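# Move the box from the closed hive onto the open hive

## Task

Lift the box off the roof of the closed hive and set it down squarely on the open hive so that it covers that hive's jars. Every jar must end up exactly where it started. Nothing may drop freely more than a few centimetres. When finished, the grippers must be open and the arms moved away, and the result must hold without any robot supporting it. Arm bases, in metres in the scene frame, with facing measured in degrees counter-clockwise from +x: arm1 at (-0.27, -0.68, 1.13) facing +19; arm2 at (-0.30, -0.12, 1.20) facing -5; arm3 at (0.91, -0.07, 1.15) facing -175; arm4 at (0.35, 0.69, 1.12) facing -98.

## Robot and tools

Robots: four identical i2rt Big YAM arms named arm1, arm2, arm3 and arm4. Each has six revolute joints, a two-finger gripper and a wrist camera. When joints 1 and 6 are at zero and the hand is level and pointing forward, the camera rides on top of the hand and looks toward the fingertips. Reach is about 1.0 m from the joint1 axis. The base positions and facings are listed in the task. Two fixed room cameras, cam_high and cam_low, also watch the scene.

Frame: a single shared scene frame with its origin on the floor and +z pointing up. The hand point lies midway between the fingertips (URDF link pinch). The hand's z axis runs along the fingers, and the fingers open and close along its y axis. Base poses are never printed. A calibration line is given for each camera: OpenCV model, K, distortion D and a 4x4 T_world_to_cam in metres. Room cameras can be off by up to a few degrees and millimetres. Wrist-camera poses are derived from the reported joint angles, so they carry extra error.

execute_actions(actions, cameras): actions is a list holding either one action or nothing. An action is an object keyed by robot name. Each robot entry contains "joints", a map from joint name to an absolute target; these are not offsets. Units and ranges:
- joint1_rad -2.879..2.879: base yaw, counter-clockwise from above is positive; zero points the arm along the base's facing.
- joint2_rad 0..3.141: shoulder; zero has the upper arm pointing back and roughly level, and increasing values raise it, then bring it forward.
- joint3_rad 0..3.019: elbow; zero is fully folded, and increasing values open it.
- joint4_rad -1.692..1.57: hand pitch; positive tips the fingers up.
- joint5_rad -1.57..1.57: hand side swing; positive goes to the arm's right.
- joint6_rad -2.094..2.094: hand roll; positive is clockwise when viewed from behind the hand.
- gripper_m 0..0.093: fingertip separation in metres. Each pad can push with roughly 50-62 N.
Arrival tolerances are ±0.045, 0.14, 0.09, 0.055, 0.03 and 0.035 rad for joints 1-6, and ±0.003 m for the gripper. All motions in one action start together, but each joint moves at its own speed, so the hand may swing wide between postures. Any joint or arm you leave out may keep driving toward its previous target. An unknown key or an out-of-range value rejects the entire call, and nothing moves. cameras takes a list of camera names or "all"; null or omitted means all, and [] means none. The result gives each robot's state plus one image per requested camera, and a "pictures" line gives the image order. An empty actions list only returns state and images.

wait(seconds 0..10): sends no new command and returns the same state and images an empty call would.

zoom_image(camera, region [x0,y0,x1,y1] in pixels, top-left origin, at most 504x504): gives a closer look at that camera's most recent full image.

read_manual(section="licences"): returns only the licence texts.

finished_scene(scene): pass the number of the current scene. It ends the scene for good and reports whether the goal was met. A reply that contains no tool call also ends things.

Result lines: joint_status describes how each commanded joint ended.
- "off_target": the joint stopped short of its target and may still be pushing.
- "contact_stop" or "time_out": the joint now holds where it stopped. A time_out joint can keep a nearby target (within 0.375, 0.375, 0.113, 0.225, 0.075, 0.3 rad for joints 1-6) and keep pushing, and on_its_own will name it. To relieve the push, command its reported position.
- "joint command not followed", often with a "cause:" line: the self/inter-arm collision check blocked that arm's joint targets. Any gripper target in the same action still runs. Blocked joints show "not_followed" and may be retried on later actions until they get targets that pass.
on_its_own lists joints you did not command. Its "held at" value is the target being held, not the actual position. Once a stop is reported, the later motion and finish calls in that same reply are skipped. Tiny target changes may produce no movement, and a joint carrying a load can sag.

Hazards: the arms do not stop on contact; they keep pushing and can push hard. A hard squeeze between two robots ends the run, and a hard impact may too. Touching through an object does not count. The collision check ignores fingers, gripper housings and cameras, and it can trigger late. No status line reports robot-to-robot contact. Sustained pushing or holding heats the motors, and this continues while you think. A MOTOR HOT line appears at 85 °C. At 100 °C an OVER-TEMPERATURE FAULT drops that arm; its joints then read "limit_stop_at_motor_heat" and need their targets sent again. Some heat carries into the next scene. The simulation keeps running while you compose a reply, and the robots hold their last command. Loose objects may get a brief push now and then. Do not knock anything onto the floor or outside the work area, and avoid drops, slips and slams. Lower loads gently, release them, then retract.

Each tool is called after "Call:" as name([rows], argument=value, ...), one row to a line, values as JSON.

## Session

Call:
execute_actions(actions=[])

Scene clock: 0.00 s.
arm1.joint_positions: joint1_rad=+0.149 joint2_rad=+0.520 joint3_rad=+1.319 joint4_rad=-1.338 joint5_rad=-0.232 joint6_rad=-0.127 gripper_m=+0.094
arm1.joint_status: not commanded
arm1.hand: x=-0.1158 y=-0.5573 z=+1.6576 quat_wxyz=(-0.466, +0.313, -0.807, -0.184) (m; scene frame)
arm2.joint_positions: joint1_rad=+0.613 joint2_rad=+0.595 joint3_rad=+1.384 joint4_rad=-1.161 joint5_rad=+0.288 joint6_rad=+0.396 gripper_m=+0.095
arm2.joint_status: not commanded
arm2.hand: x=-0.0707 y=-0.0323 z=+1.7822 quat_wxyz=(-0.551, -0.023, -0.823, -0.135) (m; scene frame)
arm3.joint_positions: joint1_rad=+0.891 joint2_rad=+0.449 joint3_rad=+1.301 joint4_rad=-1.400 joint5_rad=+0.147 joint6_rad=-0.226 gripper_m=+0.095
arm3.joint_status: not commanded
arm3.hand: x=+0.7947 y=-0.1884 z=+1.6646 quat_wxyz=(-0.125, -0.738, -0.457, +0.481) (m; scene frame)
arm4.joint_positions: joint1_rad=+0.320 joint2_rad=+0.520 joint3_rad=+1.429 joint4_rad=-1.214 joint5_rad=-0.224 joint6_rad=+0.154 gripper_m=+0.094
arm4.joint_status: not commanded
arm4.hand: x=+0.4160 y=+0.5047 z=+1.7196 quat_wxyz=(-0.530, -0.513, -0.622, +0.261) (m; scene frame)
pictures: arm1_cam_wrist, arm2_cam_wrist, arm3_cam_wrist, arm4_cam_wrist, cam_high, cam_low
Images, in order (width x height): arm1_cam_wrist 504x504, arm2_cam_wrist 504x504, arm3_cam_wrist 504x504, arm4_cam_wrist 504x504, cam_high 896x504, cam_low 896x504.

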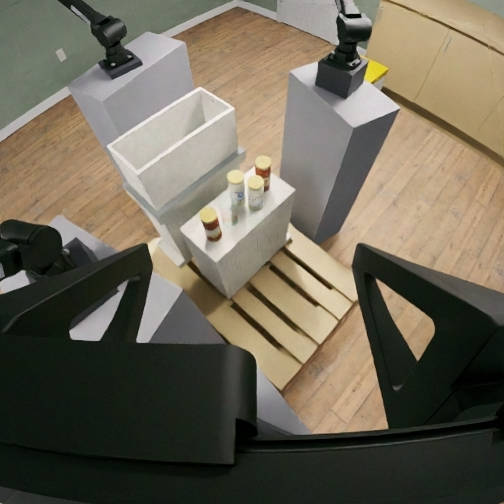

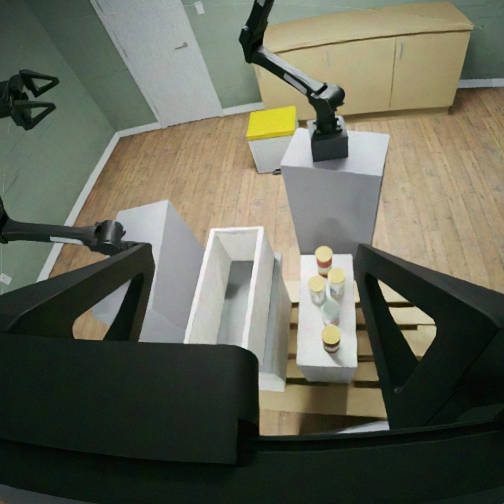

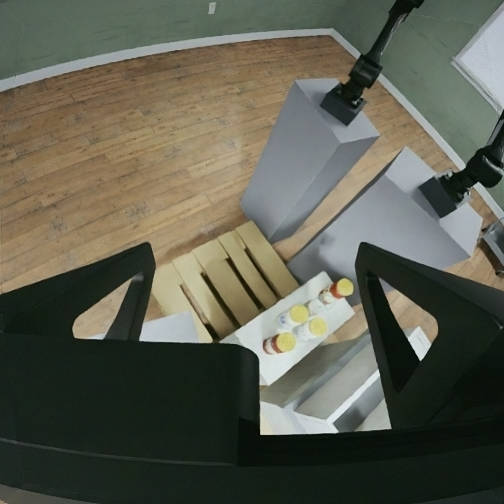

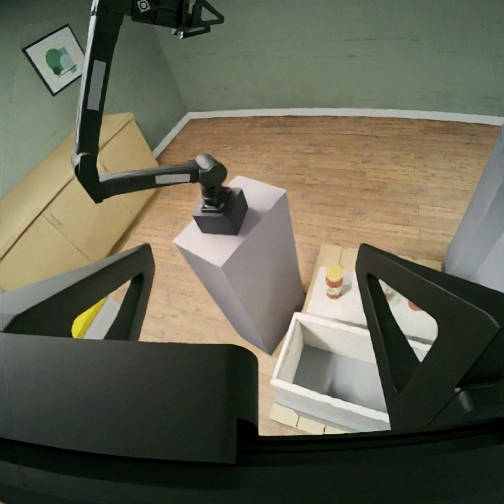

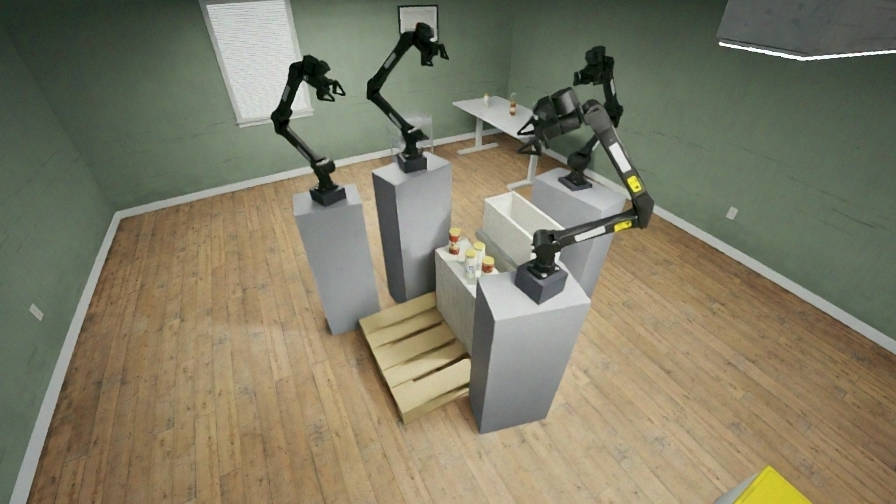

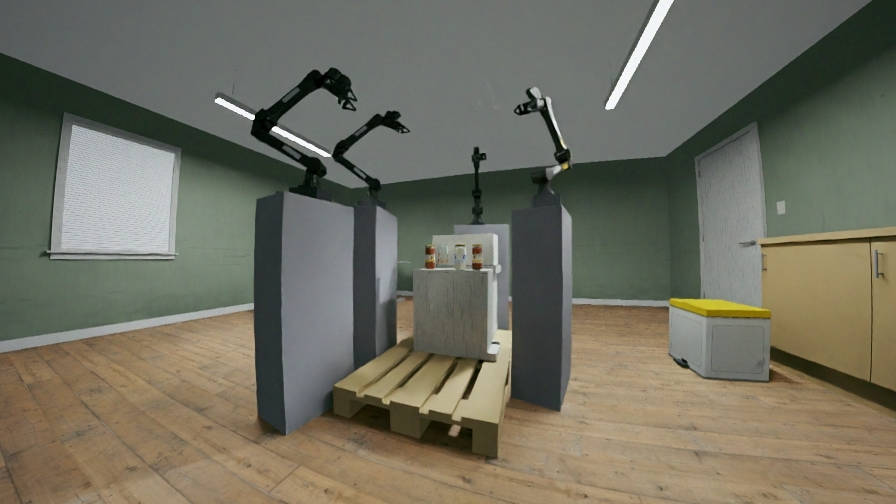

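Call:
zoom_image(camera="cam_high", region=[400, 170, 600, 310])

Call:
zoom_image(camera="cam_low", region=[390, 210, 530, 310])

Region (400, 170, 600, 310) of cam_high's 896x504 image, scaled by 2.520, with more detail than that image has; it fills the top 353 rows of this view, and the rest is white.

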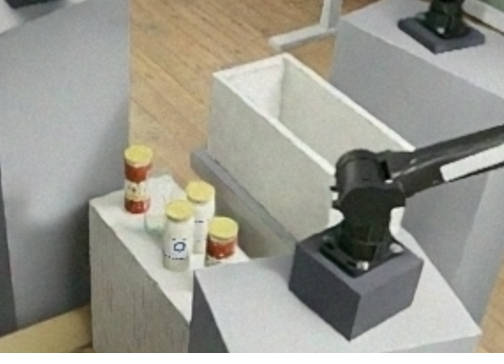

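Region (390, 210, 530, 310) of cam_low's 896x504 image, scaled by 3.600, with more detail than that image has; it fills the top 360 rows of this view, and the rest is white.

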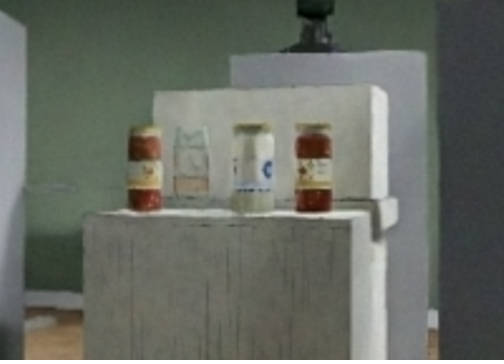

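Call:
execute_actions([
  {"arm2":{"joints":{"joint1_rad":0.87,"joint2_rad":2.141,"joint3_rad":1.378,"joint4_rad":-0.808,"joint5_rad":0,"joint6_rad":-0.787}},"arm3":{"joints":{"joint1_rad":-0.883,"joint2_rad":1.904,"joint3_rad":1.128,"joint4_rad":-0.795,"joint5_rad":0,"joint6_rad":0.775}}},
], cameras=["arm2_cam_wrist","arm3_cam_wrist","cam_high"])

Scene clock: 12.70 s.
arm1.joint_positions: joint1_rad=+0.149 joint2_rad=+0.520 joint3_rad=+1.319 joint4_rad=-1.338 joint5_rad=-0.232 joint6_rad=-0.127 gripper_m=+0.094
arm1.joint_status: not commanded
arm1.hand: x=-0.1158 y=-0.5573 z=+1.6576 quat_wxyz=(-0.466, +0.313, -0.807, -0.184) (m; scene frame)
arm2.joint_positions: joint1_rad=+0.862 joint2_rad=+2.126 joint3_rad=+1.371 joint4_rad=-0.818 joint5_rad=+0.003 joint6_rad=-0.773 gripper_m=+0.095
arm2.joint_status: all done
arm2.hand: x=+0.0950 y=+0.2687 z=+1.1026 quat_wxyz=(+0.008, +0.699, -0.715, +0.006) (m; scene frame)
arm3.joint_positions: joint1_rad=-0.890 joint2_rad=+1.900 joint3_rad=+1.121 joint4_rad=-0.796 joint5_rad=+0.001 joint6_rad=+0.757 gripper_m=+0.095
arm3.joint_status: all done
arm3.hand: x=+0.5816 y=+0.2752 z=+1.0927 quat_wxyz=(-0.005, -0.709, +0.705, -0.008) (m; scene frame)
arm4.joint_positions: joint1_rad=+0.320 joint2_rad=+0.520 joint3_rad=+1.429 joint4_rad=-1.214 joint5_rad=-0.224 joint6_rad=+0.154 gripper_m=+0.094
arm4.joint_status: not commanded
arm4.hand: x=+0.4160 y=+0.5047 z=+1.7196 quat_wxyz=(-0.530, -0.513, -0.622, +0.261) (m; scene frame)
pictures: arm2_cam_wrist, arm3_cam_wrist, cam_high
camera_calibration (this result's frames):
arm2_cam_wrist: T_world_to_cam=[[0.999365, -0.0354762, -0.0033515, -0.0808398], [-0.0261042, -0.792871, 0.60883, -0.449215], [-0.0242563, -0.608356, -0.793294, 1.16677], [0, 0, 0, 1]] pos_world=[0.0973636, 0.350776, 1.19882]
arm3_cam_wrist: T_world_to_cam=[[0.999935, 0.0107886, -0.00369046, -0.579535], [0.0108486, -0.800525, 0.599201, -0.436598], [0.00351026, -0.599203, -0.80059, 1.16194], [0, 0, 0, 1]] pos_world=[0.580155, 0.352983, 1.18971]
Images, in order (width x height): arm2_cam_wrist 504x504, arm3_cam_wrist 504x504, cam_high 896x504.

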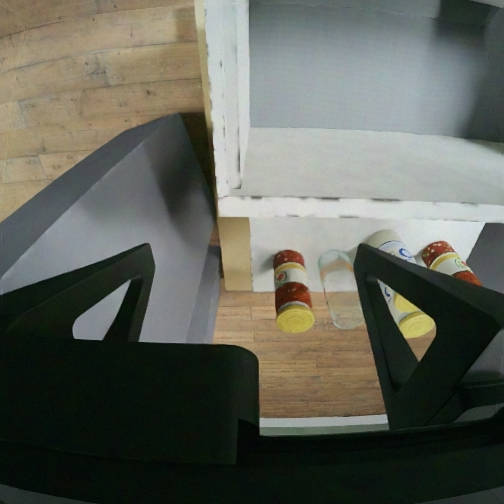

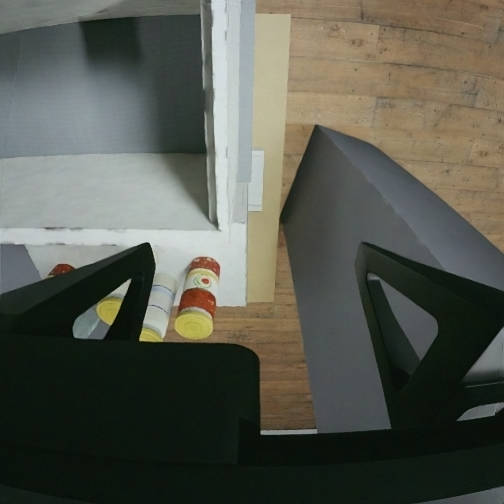

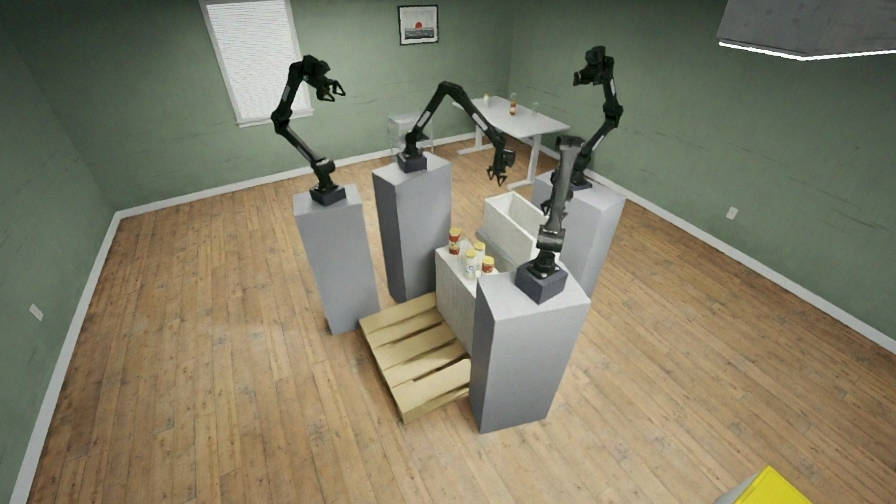

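Call:
execute_actions([
  {"arm2":{"joints":{"joint1_rad":0.906,"joint2_rad":2.488,"joint3_rad":1.40,"joint4_rad":-0.483,"joint6_rad":-0.752}},"arm3":{"joints":{"joint1_rad":-0.848,"joint2_rad":2.322,"joint3_rad":1.212,"joint4_rad":-0.461,"joint6_rad":0.81}}},
], cameras=["arm2_cam_wrist","arm3_cam_wrist","cam_high"])

Call:
execute_actions([
  {"arm2":{"joints":{"gripper_m":0}},"arm3":{"joints":{"gripper_m":0}}},
], cameras=[])

Scene clock: 17.67 s.
arm1.joint_positions: joint1_rad=+0.149 joint2_rad=+0.520 joint3_rad=+1.319 joint4_rad=-1.338 joint5_rad=-0.232 joint6_rad=-0.127 gripper_m=+0.094
arm1.joint_status: not commanded
arm1.hand: x=-0.1158 y=-0.5573 z=+1.6576 quat_wxyz=(-0.466, +0.313, -0.807, -0.184) (m; scene frame)
arm2.joint_positions: joint1_rad=+0.908 joint2_rad=+2.488 joint3_rad=+1.395 joint4_rad=-0.495 joint5_rad=-0.001 joint6_rad=-0.766 gripper_m=+0.095
arm2.joint_status: all done
arm2.hand: x=+0.0612 y=+0.2680 z=+0.9158 quat_wxyz=(+0.015, +0.712, -0.702, +0.004) (m; scene frame)
arm3.joint_positions: joint1_rad=-0.850 joint2_rad=+2.339 joint3_rad=+1.201 joint4_rad=-0.467 joint5_rad=+0.002 joint6_rad=+0.792 gripper_m=+0.095
arm3.joint_status: all done
arm3.hand: x=+0.5641 y=+0.2632 z=+0.9033 quat_wxyz=(-0.004, -0.711, +0.703, -0.024) (m; scene frame)
arm4.joint_positions: joint1_rad=+0.320 joint2_rad=+0.520 joint3_rad=+1.429 joint4_rad=-1.214 joint5_rad=-0.224 joint6_rad=+0.154 gripper_m=+0.094
arm4.joint_status: not commanded
arm4.hand: x=+0.4160 y=+0.5047 z=+1.7196 quat_wxyz=(-0.530, -0.513, -0.622, +0.261) (m; scene frame)
pictures: arm2_cam_wrist, arm3_cam_wrist, cam_high
camera_calibration (this result's frames):
arm2_cam_wrist: T_world_to_cam=[[0.999857, 0.00312533, -0.0166452, -0.0459051], [0.0127079, -0.788135, 0.615371, -0.346519], [-0.0111954, -0.615494, -0.788062, 1.01364], [0, 0, 0, 1]] pos_world=[0.0616502, 0.350928, 1.01128]
arm3_cam_wrist: T_world_to_cam=[[0.999709, 0.0154951, 0.0184618, -0.583771], [0.000843506, -0.78799, 0.615688, -0.345094], [0.0240879, -0.615493, -0.787774, 0.984307], [0, 0, 0, 1]] pos_world=[0.560183, 0.342949, 0.998659]
Images, in order (width x height): arm2_cam_wrist 504x504, arm3_cam_wrist 504x504, cam_high 896x504.

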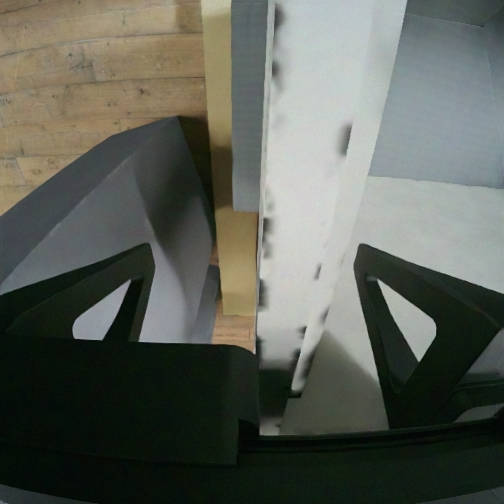

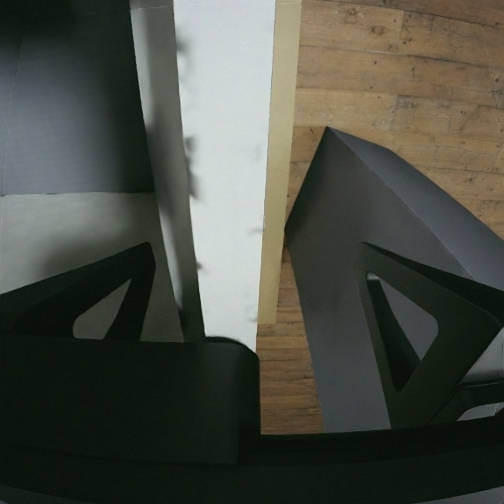

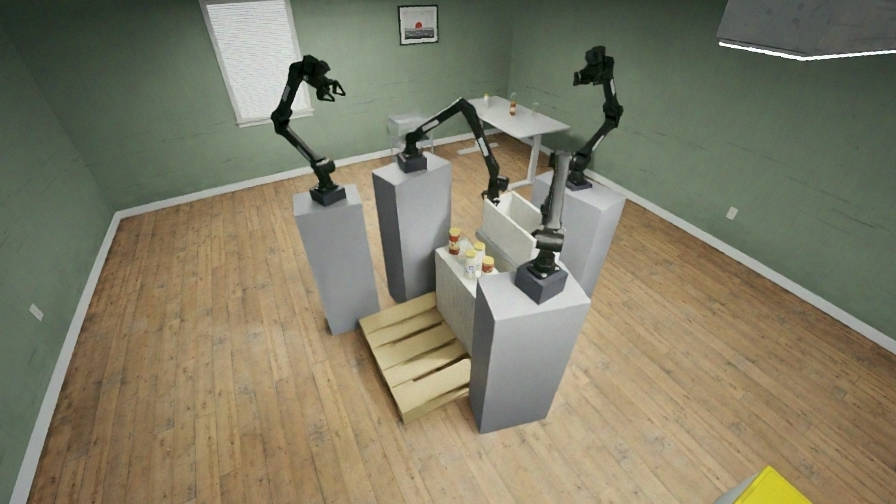

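Scene clock: 18.40 s.
arm1.joint_positions: joint1_rad=+0.149 joint2_rad=+0.520 joint3_rad=+1.319 joint4_rad=-1.338 joint5_rad=-0.232 joint6_rad=-0.127 gripper_m=+0.094
arm1.joint_status: not commanded
arm1.hand: x=-0.1158 y=-0.5573 z=+1.6576 quat_wxyz=(-0.466, +0.313, -0.807, -0.184) (m; scene frame)
arm2.joint_positions: joint1_rad=+0.898 joint2_rad=+2.488 joint3_rad=+1.402 joint4_rad=-0.480 joint5_rad=+0.012 joint6_rad=-0.756 gripper_m=+0.019
arm2.joint_status: gripper_m off_target (ended at +0.019, target +0.000)
arm2.hand: x=+0.0719 y=+0.2684 z=+0.9169 quat_wxyz=(+0.004, +0.706, -0.709, +0.010) (m; scene frame)
arm3.joint_positions: joint1_rad=-0.840 joint2_rad=+2.339 joint3_rad=+1.209 joint4_rad=-0.451 joint5_rad=-0.011 joint6_rad=+0.816 gripper_m=+0.019
arm3.joint_status: gripper_m off_target (ended at +0.019, target +0.000)
arm3.hand: x=+0.5525 y=+0.2639 z=+0.9045 quat_wxyz=(-0.011, -0.706, +0.708, -0.012) (m; scene frame)
arm4.joint_positions: joint1_rad=+0.320 joint2_rad=+0.520 joint3_rad=+1.429 joint4_rad=-1.214 joint5_rad=-0.224 joint6_rad=+0.154 gripper_m=+0.094
arm4.joint_status: not commanded
arm4.hand: x=+0.4160 y=+0.5047 z=+1.7196 quat_wxyz=(-0.530, -0.513, -0.622, +0.261) (m; scene frame)
pictures: none
No camera images: the call's "cameras" was empty. Leave "cameras" out to get every camera's image.

Call:
execute_actions([
  {"arm2":{"joints":{"joint1_rad":0.87,"joint2_rad":2.089,"joint3_rad":1.384,"joint4_rad":-0.866,"joint6_rad":-0.787}},"arm3":{"joints":{"joint1_rad":-0.883,"joint2_rad":1.849,"joint3_rad":1.144,"joint4_rad":-0.866,"joint6_rad":0.775}}},
], cameras=["cam_low"])

Call:
execute_actions([
  {"arm2":{"joints":{"joint1_rad":0.693,"joint2_rad":1.943,"joint3_rad":1.12,"joint4_rad":-0.748,"joint6_rad":-0.965}},"arm3":{"joints":{"joint1_rad":-0.675,"joint2_rad":1.69,"joint3_rad":0.906,"joint4_rad":-0.787,"joint6_rad":0.983}}},
], cameras=["cam_low"])

Call:
execute_actions([
  {"arm2":{"joints":{"joint1_rad":0.459,"joint2_rad":1.839,"joint3_rad":0.94,"joint4_rad":-0.672,"joint6_rad":-1.199}},"arm3":{"joints":{"joint1_rad":-0.389,"joint2_rad":1.58,"joint3_rad":0.758,"joint4_rad":-0.749,"joint6_rad":1.269}}},
], cameras=[])

Call:
execute_actions([
  {"arm2":{"joints":{"joint1_rad":0.168,"joint2_rad":1.788,"joint3_rad":0.856,"joint4_rad":-0.639,"joint6_rad":-1.49}},"arm3":{"joints":{"joint1_rad":-0.035,"joint2_rad":1.544,"joint3_rad":0.714,"joint4_rad":-0.741,"joint6_rad":1.623}}},
])

Scene clock: 26.43 s.
arm1.joint_positions: joint1_rad=+0.149 joint2_rad=+0.520 joint3_rad=+1.319 joint4_rad=-1.338 joint5_rad=-0.232 joint6_rad=-0.127 gripper_m=+0.094
arm1.joint_status: not commanded
arm1.hand: x=-0.1158 y=-0.5573 z=+1.6576 quat_wxyz=(-0.466, +0.313, -0.807, -0.184) (m; scene frame)
arm2.joint_positions: joint1_rad=+0.853 joint2_rad=+2.149 joint3_rad=+1.364 joint4_rad=-0.829 joint5_rad=+0.063 joint6_rad=-0.802 gripper_m=+0.019
arm2.joint_status: all done
arm2.hand: x=+0.0969 y=+0.2492 z=+1.0892 quat_wxyz=(+0.029, +0.706, -0.707, +0.036) (m; scene frame)
arm3.joint_positions: joint1_rad=-0.861 joint2_rad=+1.922 joint3_rad=+1.115 joint4_rad=-0.825 joint5_rad=-0.030 joint6_rad=+0.794 gripper_m=+0.019
arm3.joint_status: all done
arm3.hand: x=+0.5779 y=+0.2517 z=+1.0821 quat_wxyz=(-0.020, -0.705, +0.707, -0.037) (m; scene frame)
arm4.joint_positions: joint1_rad=+0.320 joint2_rad=+0.520 joint3_rad=+1.429 joint4_rad=-1.214 joint5_rad=-0.224 joint6_rad=+0.154 gripper_m=+0.094
arm4.joint_status: not commanded
arm4.hand: x=+0.4160 y=+0.5047 z=+1.7196 quat_wxyz=(-0.530, -0.513, -0.622, +0.261) (m; scene frame)
pictures: cam_low
Images, in order (width x height): cam_low 896x504.

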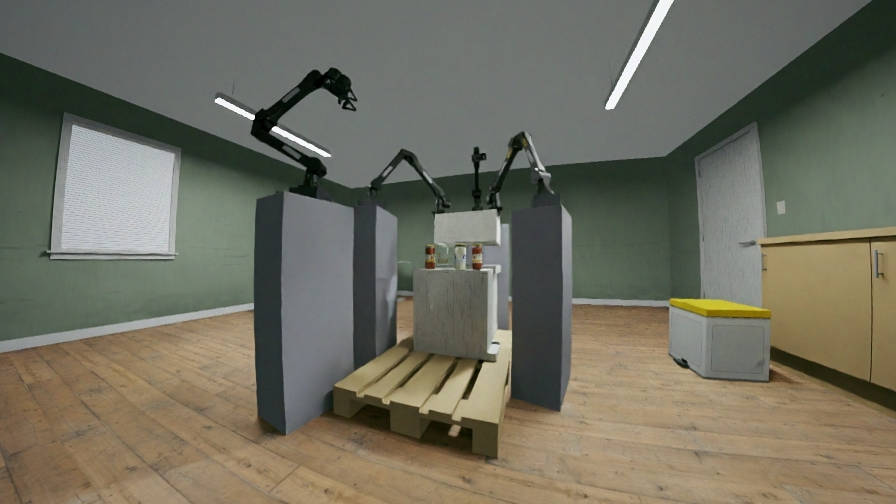

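Scene clock: 27.77 s.
arm1.joint_positions: joint1_rad=+0.149 joint2_rad=+0.520 joint3_rad=+1.319 joint4_rad=-1.338 joint5_rad=-0.232 joint6_rad=-0.127 gripper_m=+0.094
arm1.joint_status: not commanded
arm1.hand: x=-0.1158 y=-0.5573 z=+1.6576 quat_wxyz=(-0.466, +0.313, -0.807, -0.184) (m; scene frame)
arm2.joint_positions: joint1_rad=+0.669 joint2_rad=+2.022 joint3_rad=+1.111 joint4_rad=-0.705 joint5_rad=+0.062 joint6_rad=-0.987 gripper_m=+0.019
arm2.joint_status: all done
arm2.hand: x=+0.0961 y=+0.1290 z=+1.0906 quat_wxyz=(+0.035, +0.706, -0.707, +0.031) (m; scene frame)
arm3.joint_positions: joint1_rad=-0.652 joint2_rad=+1.789 joint3_rad=+0.883 joint4_rad=-0.730 joint5_rad=-0.034 joint6_rad=+1.007 gripper_m=+0.019
arm3.joint_status: joint4_rad off_target (ended at -0.731, target -0.787); the others done
arm3.hand: x=+0.5815 y=+0.1338 z=+1.0818 quat_wxyz=(-0.015, -0.704, +0.709, -0.042) (m; scene frame)
arm4.joint_positions: joint1_rad=+0.320 joint2_rad=+0.520 joint3_rad=+1.429 joint4_rad=-1.214 joint5_rad=-0.224 joint6_rad=+0.154 gripper_m=+0.094
arm4.joint_status: not commanded
arm4.hand: x=+0.4160 y=+0.5047 z=+1.7196 quat_wxyz=(-0.530, -0.513, -0.622, +0.261) (m; scene frame)
pictures: cam_low
Images, in order (width x height): cam_low 896x504.

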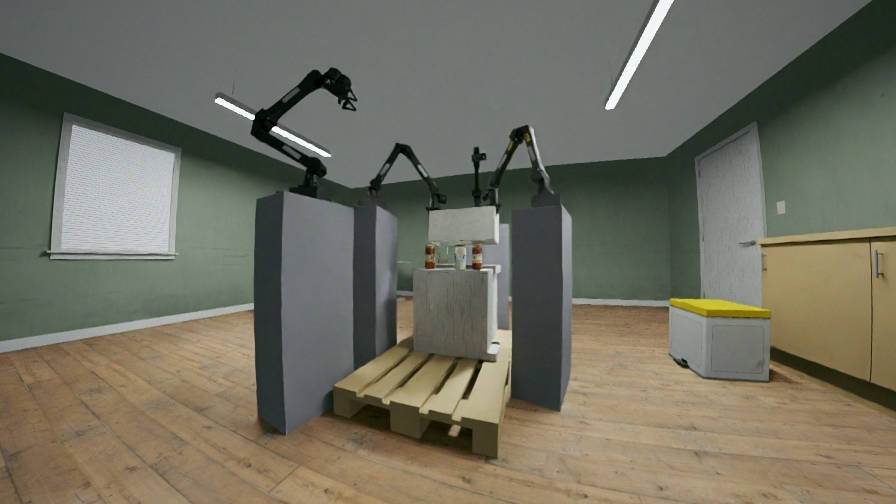

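Scene clock: 29.10 s.
arm1.joint_positions: joint1_rad=+0.149 joint2_rad=+0.520 joint3_rad=+1.319 joint4_rad=-1.338 joint5_rad=-0.232 joint6_rad=-0.127 gripper_m=+0.094
arm1.joint_status: not commanded
arm1.hand: x=-0.1158 y=-0.5573 z=+1.6576 quat_wxyz=(-0.466, +0.313, -0.807, -0.184) (m; scene frame)
arm2.joint_positions: joint1_rad=+0.445 joint2_rad=+1.899 joint3_rad=+0.937 joint4_rad=-0.629 joint5_rad=+0.053 joint6_rad=-1.214 gripper_m=+0.019
arm2.joint_status: all done
arm2.hand: x=+0.0946 y=+0.0184 z=+1.1060 quat_wxyz=(+0.027, +0.707, -0.706, +0.024) (m; scene frame)
arm3.joint_positions: joint1_rad=-0.376 joint2_rad=+1.657 joint3_rad=+0.737 joint4_rad=-0.695 joint5_rad=-0.019 joint6_rad=+1.284 gripper_m=+0.019
arm3.joint_status: all done
arm3.hand: x=+0.5834 y=+0.0252 z=+1.0966 quat_wxyz=(-0.003, -0.704, +0.709, -0.030) (m; scene frame)
arm4.joint_positions: joint1_rad=+0.320 joint2_rad=+0.520 joint3_rad=+1.429 joint4_rad=-1.214 joint5_rad=-0.224 joint6_rad=+0.154 gripper_m=+0.094
arm4.joint_status: not commanded
arm4.hand: x=+0.4160 y=+0.5047 z=+1.7196 quat_wxyz=(-0.530, -0.513, -0.622, +0.261) (m; scene frame)
pictures: none
No camera images: the call's "cameras" was empty. Leave "cameras" out to get every camera's image.

Scene clock: 30.47 s.
arm1.joint_positions: joint1_rad=+0.149 joint2_rad=+0.520 joint3_rad=+1.319 joint4_rad=-1.338 joint5_rad=-0.232 joint6_rad=-0.127 gripper_m=+0.094
arm1.joint_status: not commanded
arm1.hand: x=-0.1158 y=-0.5573 z=+1.6576 quat_wxyz=(-0.466, +0.313, -0.807, -0.184) (m; scene frame)
arm2.joint_positions: joint1_rad=+0.161 joint2_rad=+1.850 joint3_rad=+0.860 joint4_rad=-0.597 joint5_rad=+0.039 joint6_rad=-1.496 gripper_m=+0.019
arm2.joint_status: all done
arm2.hand: x=+0.0929 y=-0.0983 z=+1.1106 quat_wxyz=(+0.026, +0.706, -0.707, +0.014) (m; scene frame)
arm3.joint_positions: joint1_rad=-0.029 joint2_rad=+1.628 joint3_rad=+0.701 joint4_rad=-0.688 joint5_rad=-0.005 joint6_rad=+1.634 gripper_m=+0.019
arm3.joint_status: all done
arm3.hand: x=+0.5836 y=-0.0892 z=+1.0994 quat_wxyz=(+0.010, -0.703, +0.710, -0.023) (m; scene frame)
arm4.joint_positions: joint1_rad=+0.320 joint2_rad=+0.520 joint3_rad=+1.429 joint4_rad=-1.214 joint5_rad=-0.224 joint6_rad=+0.154 gripper_m=+0.094
arm4.joint_status: not commanded
arm4.hand: x=+0.4160 y=+0.5047 z=+1.7196 quat_wxyz=(-0.530, -0.513, -0.622, +0.261) (m; scene frame)
pictures: arm1_cam_wrist, arm2_cam_wrist, arm3_cam_wrist, arm4_cam_wrist, cam_high, cam_low
camera_calibration (this result's frames):
arm2_cam_wrist: T_world_to_cam=[[0.999756, -0.0143183, -0.0168154, -0.0746761], [-0.000303937, -0.770222, 0.637776, -0.777411], [-0.0220835, -0.637616, -0.770038, 0.920858], [0, 0, 0, 1]] pos_world=[0.0947574, -0.0126949, 1.20365]
arm3_cam_wrist: T_world_to_cam=[[0.999239, -0.00497151, 0.0386827, -0.625159], [-0.027161, -0.800486, 0.598736, -0.709662], [0.0279884, -0.599331, -0.800012, 0.934022], [0, 0, 0, 1]] pos_world=[0.579266, -0.0113933, 1.19631]
Images, in order (width x height): arm1_cam_wrist 504x504, arm2_cam_wrist 504x504, arm3_cam_wrist 504x504, arm4_cam_wrist 504x504, cam_high 896x504, cam_low 896x504.

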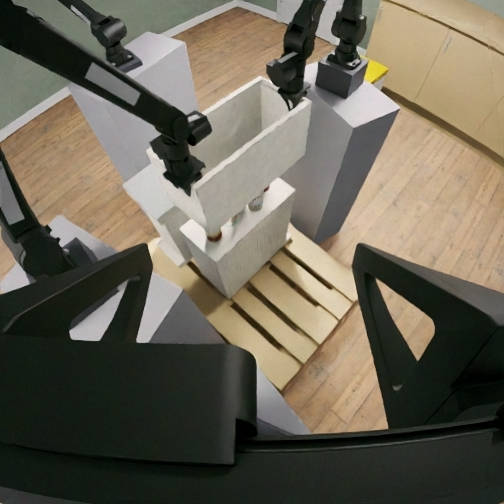

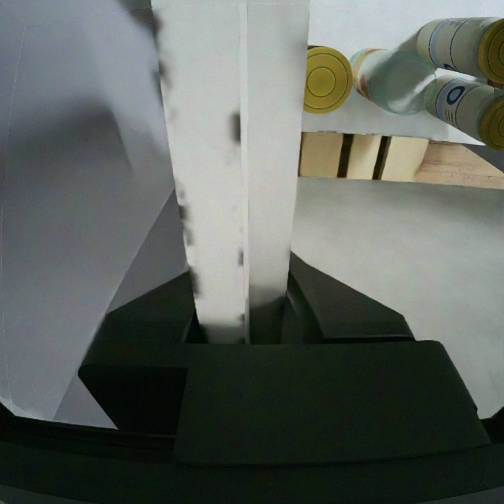

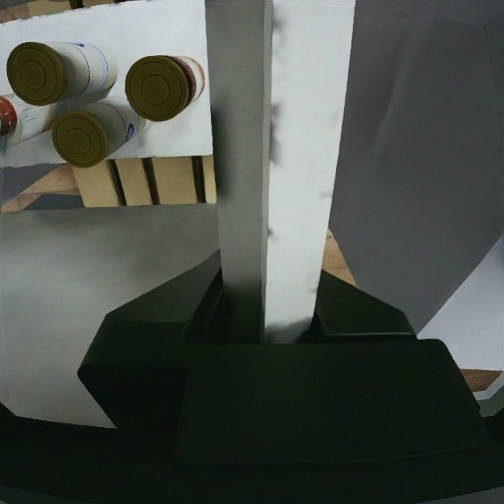

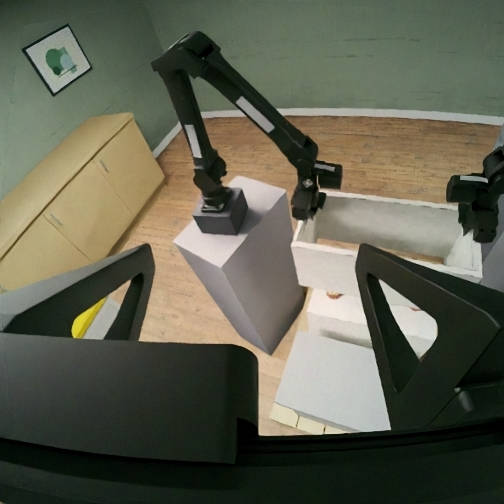

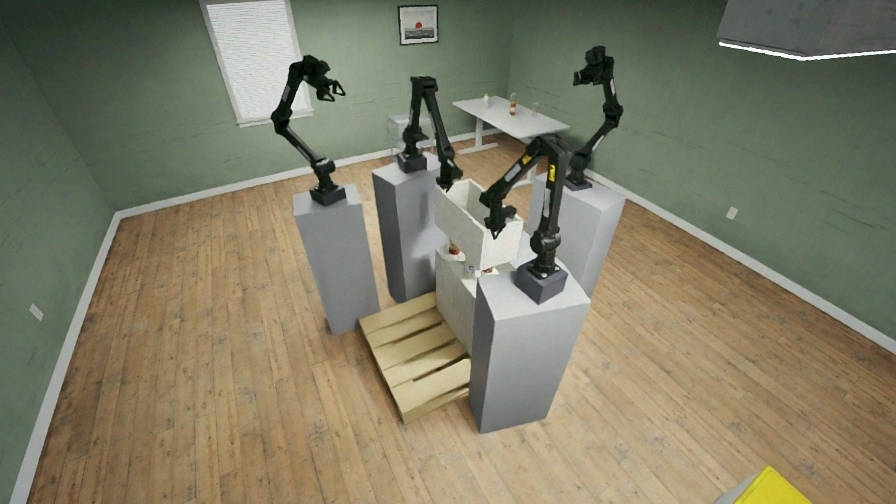

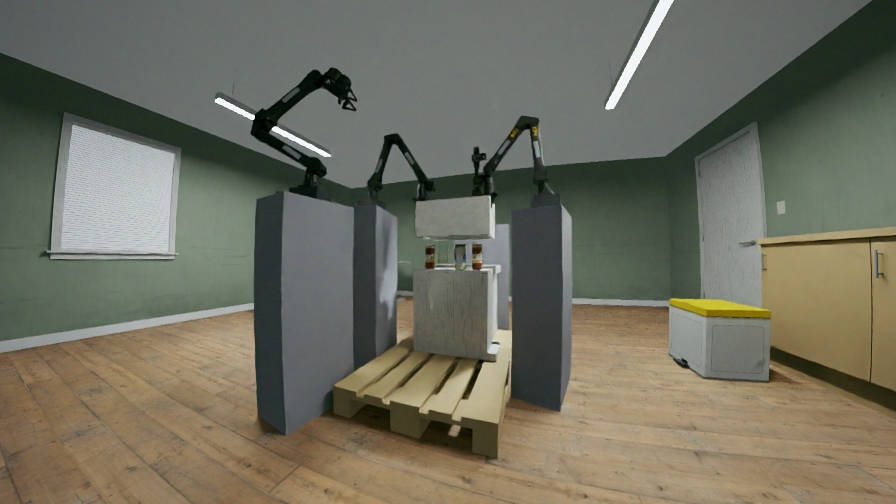

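Call:
execute_actions([
  {"arm2":{"joints":{"joint1_rad":0.234,"joint6_rad":-1.424}},"arm3":{"joints":{"joint1_rad":-0.107,"joint6_rad":1.551}}},
], cameras=[])

Call:
execute_actions([
  {"arm2":{"joints":{"joint2_rad":2.131,"joint3_rad":0.848,"joint4_rad":-0.288}},"arm3":{"joints":{"joint2_rad":1.941,"joint3_rad":0.712,"joint4_rad":-0.342}}},
])

Scene clock: 34.37 s.
arm1.joint_positions: joint1_rad=+0.149 joint2_rad=+0.520 joint3_rad=+1.319 joint4_rad=-1.338 joint5_rad=-0.232 joint6_rad=-0.127 gripper_m=+0.094
arm1.joint_status: not commanded
arm1.hand: x=-0.1158 y=-0.5573 z=+1.6576 quat_wxyz=(-0.466, +0.313, -0.807, -0.184) (m; scene frame)
arm2.joint_positions: joint1_rad=+0.232 joint2_rad=+1.850 joint3_rad=+0.860 joint4_rad=-0.594 joint5_rad=+0.044 joint6_rad=-1.423 gripper_m=+0.019
arm2.joint_status: all done
arm2.hand: x=+0.0911 y=-0.0707 z=+1.1101 quat_wxyz=(+0.025, +0.706, -0.708, +0.018) (m; scene frame)
arm3.joint_positions: joint1_rad=-0.108 joint2_rad=+1.626 joint3_rad=+0.701 joint4_rad=-0.687 joint5_rad=-0.010 joint6_rad=+1.559 gripper_m=+0.019
arm3.joint_status: all done
arm3.hand: x=+0.5823 y=-0.0644 z=+1.0997 quat_wxyz=(+0.005, -0.702, +0.712, -0.025) (m; scene frame)
arm4.joint_positions: joint1_rad=+0.320 joint2_rad=+0.520 joint3_rad=+1.429 joint4_rad=-1.214 joint5_rad=-0.224 joint6_rad=+0.154 gripper_m=+0.094
arm4.joint_status: not commanded
arm4.hand: x=+0.4160 y=+0.5047 z=+1.7196 quat_wxyz=(-0.530, -0.513, -0.622, +0.261) (m; scene frame)
pictures: none
No camera images: the call's "cameras" was empty. Leave "cameras" out to get every camera's image.

Scene clock: 35.53 s.
arm1.joint_positions: joint1_rad=+0.149 joint2_rad=+0.520 joint3_rad=+1.319 joint4_rad=-1.338 joint5_rad=-0.232 joint6_rad=-0.127 gripper_m=+0.094
arm1.joint_status: not commanded
arm1.hand: x=-0.1158 y=-0.5573 z=+1.6576 quat_wxyz=(-0.466, +0.313, -0.807, -0.184) (m; scene frame)
arm2.joint_positions: joint1_rad=+0.232 joint2_rad=+2.176 joint3_rad=+0.862 joint4_rad=-0.265 joint5_rad=+0.043 joint6_rad=-1.428 gripper_m=+0.019
arm2.joint_status: all done
arm2.hand: x=+0.0811 y=-0.0739 z=+0.9876 quat_wxyz=(+0.023, +0.707, -0.706, +0.019) (m; scene frame)
arm3.joint_positions: joint1_rad=-0.108 joint2_rad=+2.000 joint3_rad=+0.714 joint4_rad=-0.315 joint5_rad=-0.008 joint6_rad=+1.555 gripper_m=+0.019
arm3.joint_status: all done
arm3.hand: x=+0.5717 y=-0.0658 z=+0.9799 quat_wxyz=(+0.002, -0.704, +0.710, -0.020) (m; scene frame)
arm4.joint_positions: joint1_rad=+0.320 joint2_rad=+0.520 joint3_rad=+1.429 joint4_rad=-1.214 joint5_rad=-0.224 joint6_rad=+0.154 gripper_m=+0.094
arm4.joint_status: not commanded
arm4.hand: x=+0.4160 y=+0.5047 z=+1.7196 quat_wxyz=(-0.530, -0.513, -0.622, +0.261) (m; scene frame)
pictures: arm1_cam_wrist, arm2_cam_wrist, arm3_cam_wrist, arm4_cam_wrist, cam_high, cam_low
camera_calibration (this result's frames):
arm2_cam_wrist: T_world_to_cam=[[0.999932, -0.0102434, -0.00560567, -0.0754391], [-0.00427789, -0.768044, 0.640383, -0.682274], [-0.0108651, -0.640315, -0.768035, 0.83842], [0, 0, 0, 1]] pos_world=[0.0816248, 0.0120647, 1.08043]
arm3_cam_wrist: T_world_to_cam=[[0.999724, -0.00446349, 0.0230513, -0.593503], [-0.0174975, -0.796282, 0.604673, -0.630775], [0.0156564, -0.60491, -0.79614, 0.855673], [0, 0, 0, 1]] pos_world=[0.568906, 0.0126813, 1.07633]
Images, in order (width x height): arm1_cam_wrist 504x504, arm2_cam_wrist 504x504, arm3_cam_wrist 504x504, arm4_cam_wrist 504x504, cam_high 896x504, cam_low 896x504.

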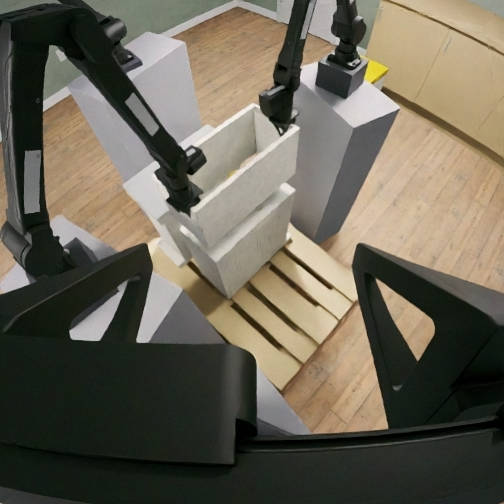

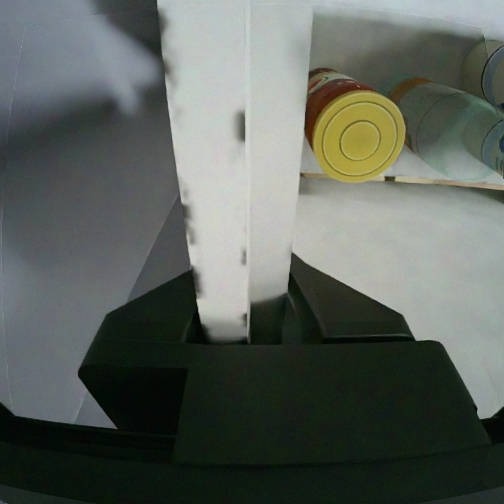

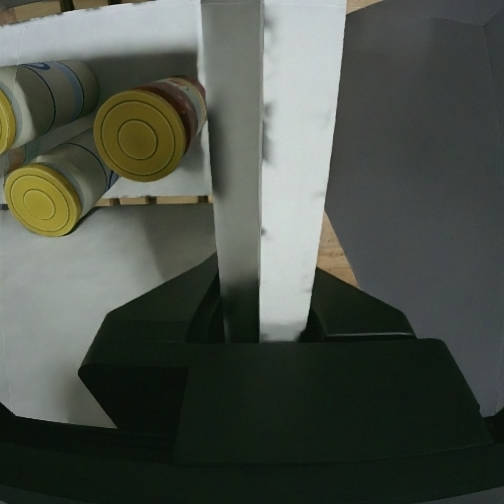

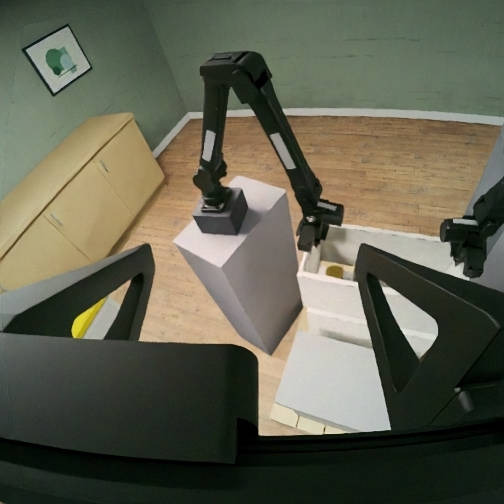

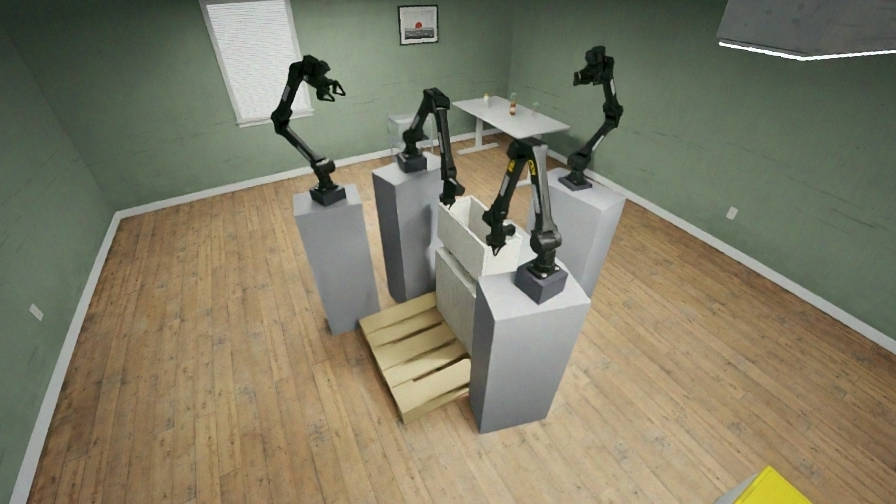

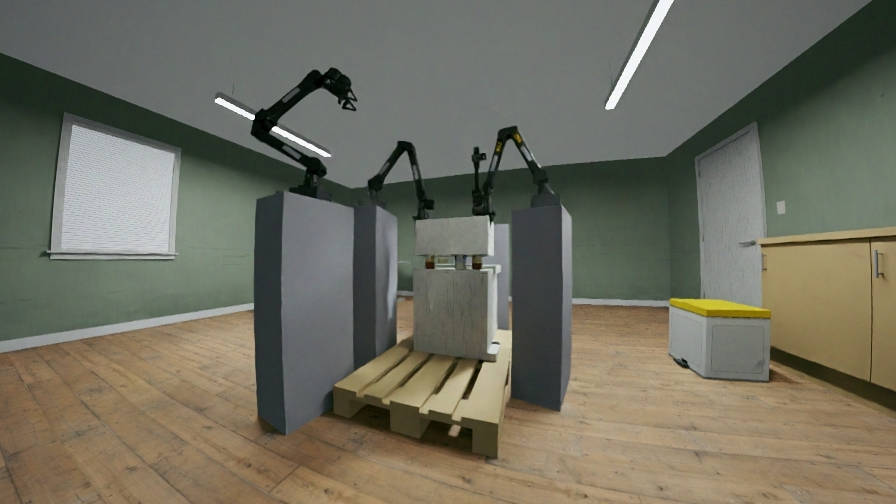

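Call:
execute_actions([
  {"arm2":{"joints":{"joint1_rad":0.2,"joint6_rad":-1.458,"joint2_rad":2.365,"joint3_rad":0.926,"joint4_rad":-0.132}},"arm3":{"joints":{"joint1_rad":-0.068,"joint6_rad":1.59,"joint2_rad":2.197,"joint3_rad":0.762,"joint4_rad":-0.136}}},
], cameras=["cam_high","cam_low","arm1_cam_wrist"])

Call:
zoom_image(camera="cam_high", region=[400, 170, 600, 310])

Call:
zoom_image(camera="cam_low", region=[390, 210, 530, 310])

Call:
zoom_image(camera="arm1_cam_wrist", region=[130, 100, 330, 300])

Scene clock: 39.17 s.
arm1.joint_positions: joint1_rad=+0.149 joint2_rad=+0.520 joint3_rad=+1.319 joint4_rad=-1.338 joint5_rad=-0.232 joint6_rad=-0.127 gripper_m=+0.094
arm1.joint_status: not commanded
arm1.hand: x=-0.1158 y=-0.5573 z=+1.6576 quat_wxyz=(-0.466, +0.313, -0.807, -0.184) (m; scene frame)
arm2.joint_positions: joint1_rad=+0.212 joint2_rad=+2.409 joint3_rad=+0.944 joint4_rad=-0.113 joint5_rad=+0.045 joint6_rad=-1.446 gripper_m=+0.019
arm2.joint_status: all done
arm2.hand: x=+0.0807 y=-0.0835 z=+0.9071 quat_wxyz=(+0.024, +0.707, -0.707, +0.020) (m; scene frame)
arm3.joint_positions: joint1_rad=-0.078 joint2_rad=+2.260 joint3_rad=+0.777 joint4_rad=-0.116 joint5_rad=-0.006 joint6_rad=+1.584 gripper_m=+0.019
arm3.joint_status: all done
arm3.hand: x=+0.5708 y=-0.0768 z=+0.8990 quat_wxyz=(+0.002, -0.704, +0.710, -0.018) (m; scene frame)
arm4.joint_positions: joint1_rad=+0.320 joint2_rad=+0.520 joint3_rad=+1.429 joint4_rad=-1.214 joint5_rad=-0.224 joint6_rad=+0.154 gripper_m=+0.094
arm4.joint_status: not commanded
arm4.hand: x=+0.4160 y=+0.5047 z=+1.7196 quat_wxyz=(-0.530, -0.513, -0.622, +0.261) (m; scene frame)
pictures: arm1_cam_wrist, cam_high, cam_low
Images, in order (width x height): arm1_cam_wrist 504x504, cam_high 896x504, cam_low 896x504.

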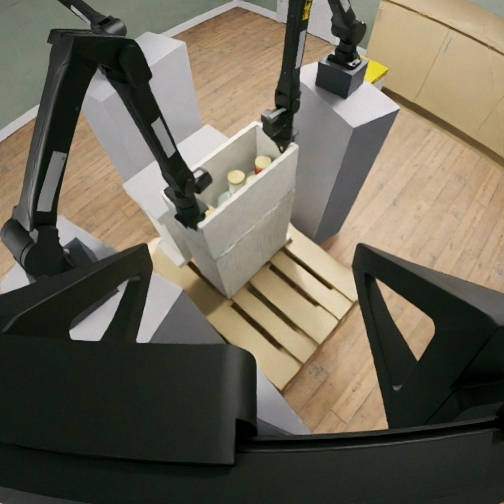

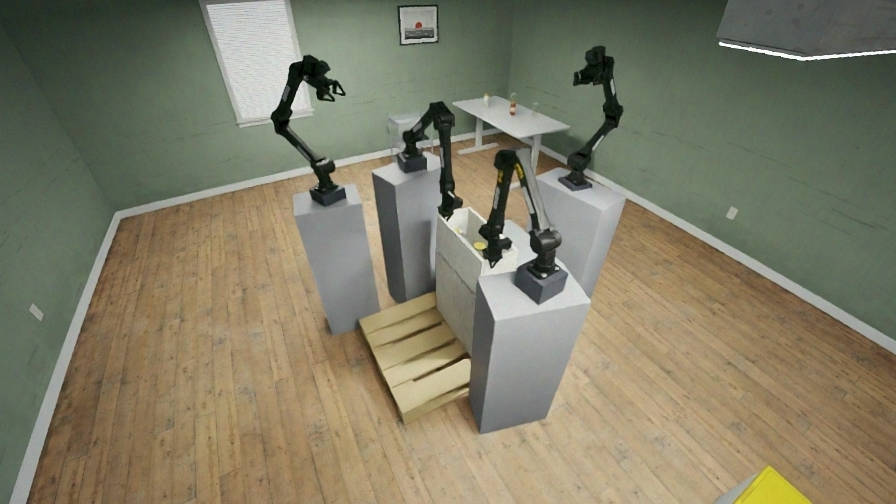

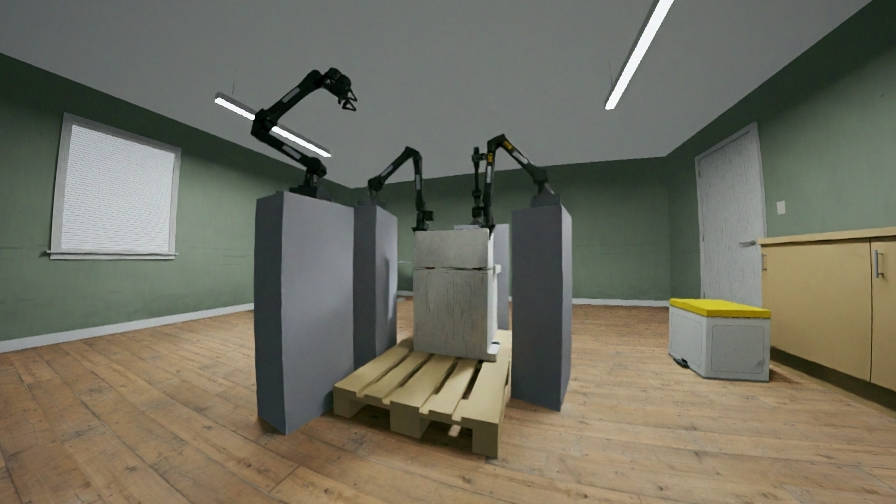

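Region (400, 170, 600, 310) of cam_high's 896x504 image, scaled by 2.520, with more detail than that image has; it fills the top 353 rows of this view, and the rest is white.

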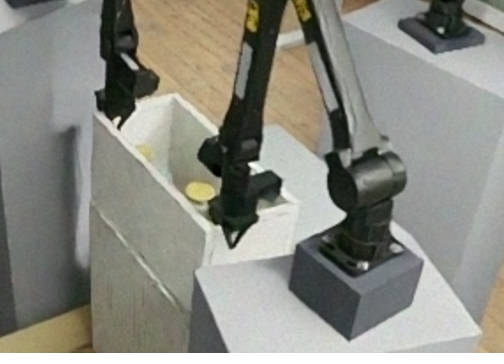

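Region (390, 210, 530, 310) of cam_low's 896x504 image, scaled by 3.600, with more detail than that image has; it fills the top 360 rows of this view, and the rest is white.

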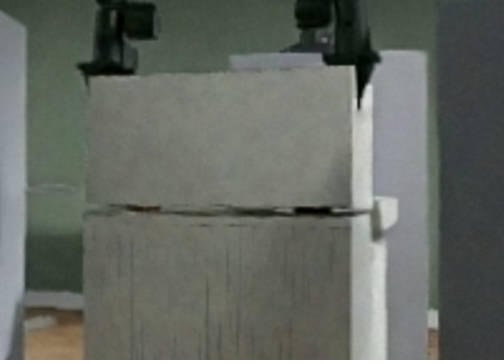

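Region (130, 100, 330, 300) of arm1_cam_wrist's 504x504 image, scaled by 2.520, with more detail than that image has.

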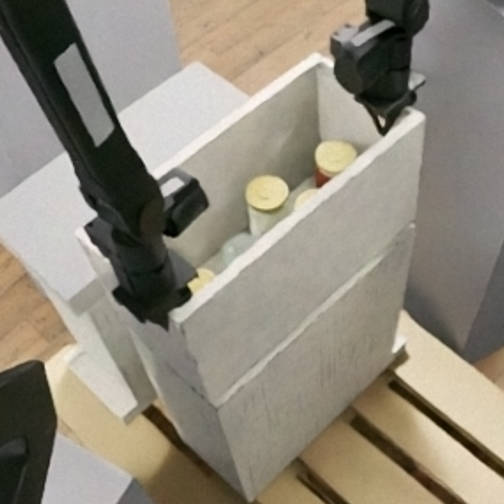

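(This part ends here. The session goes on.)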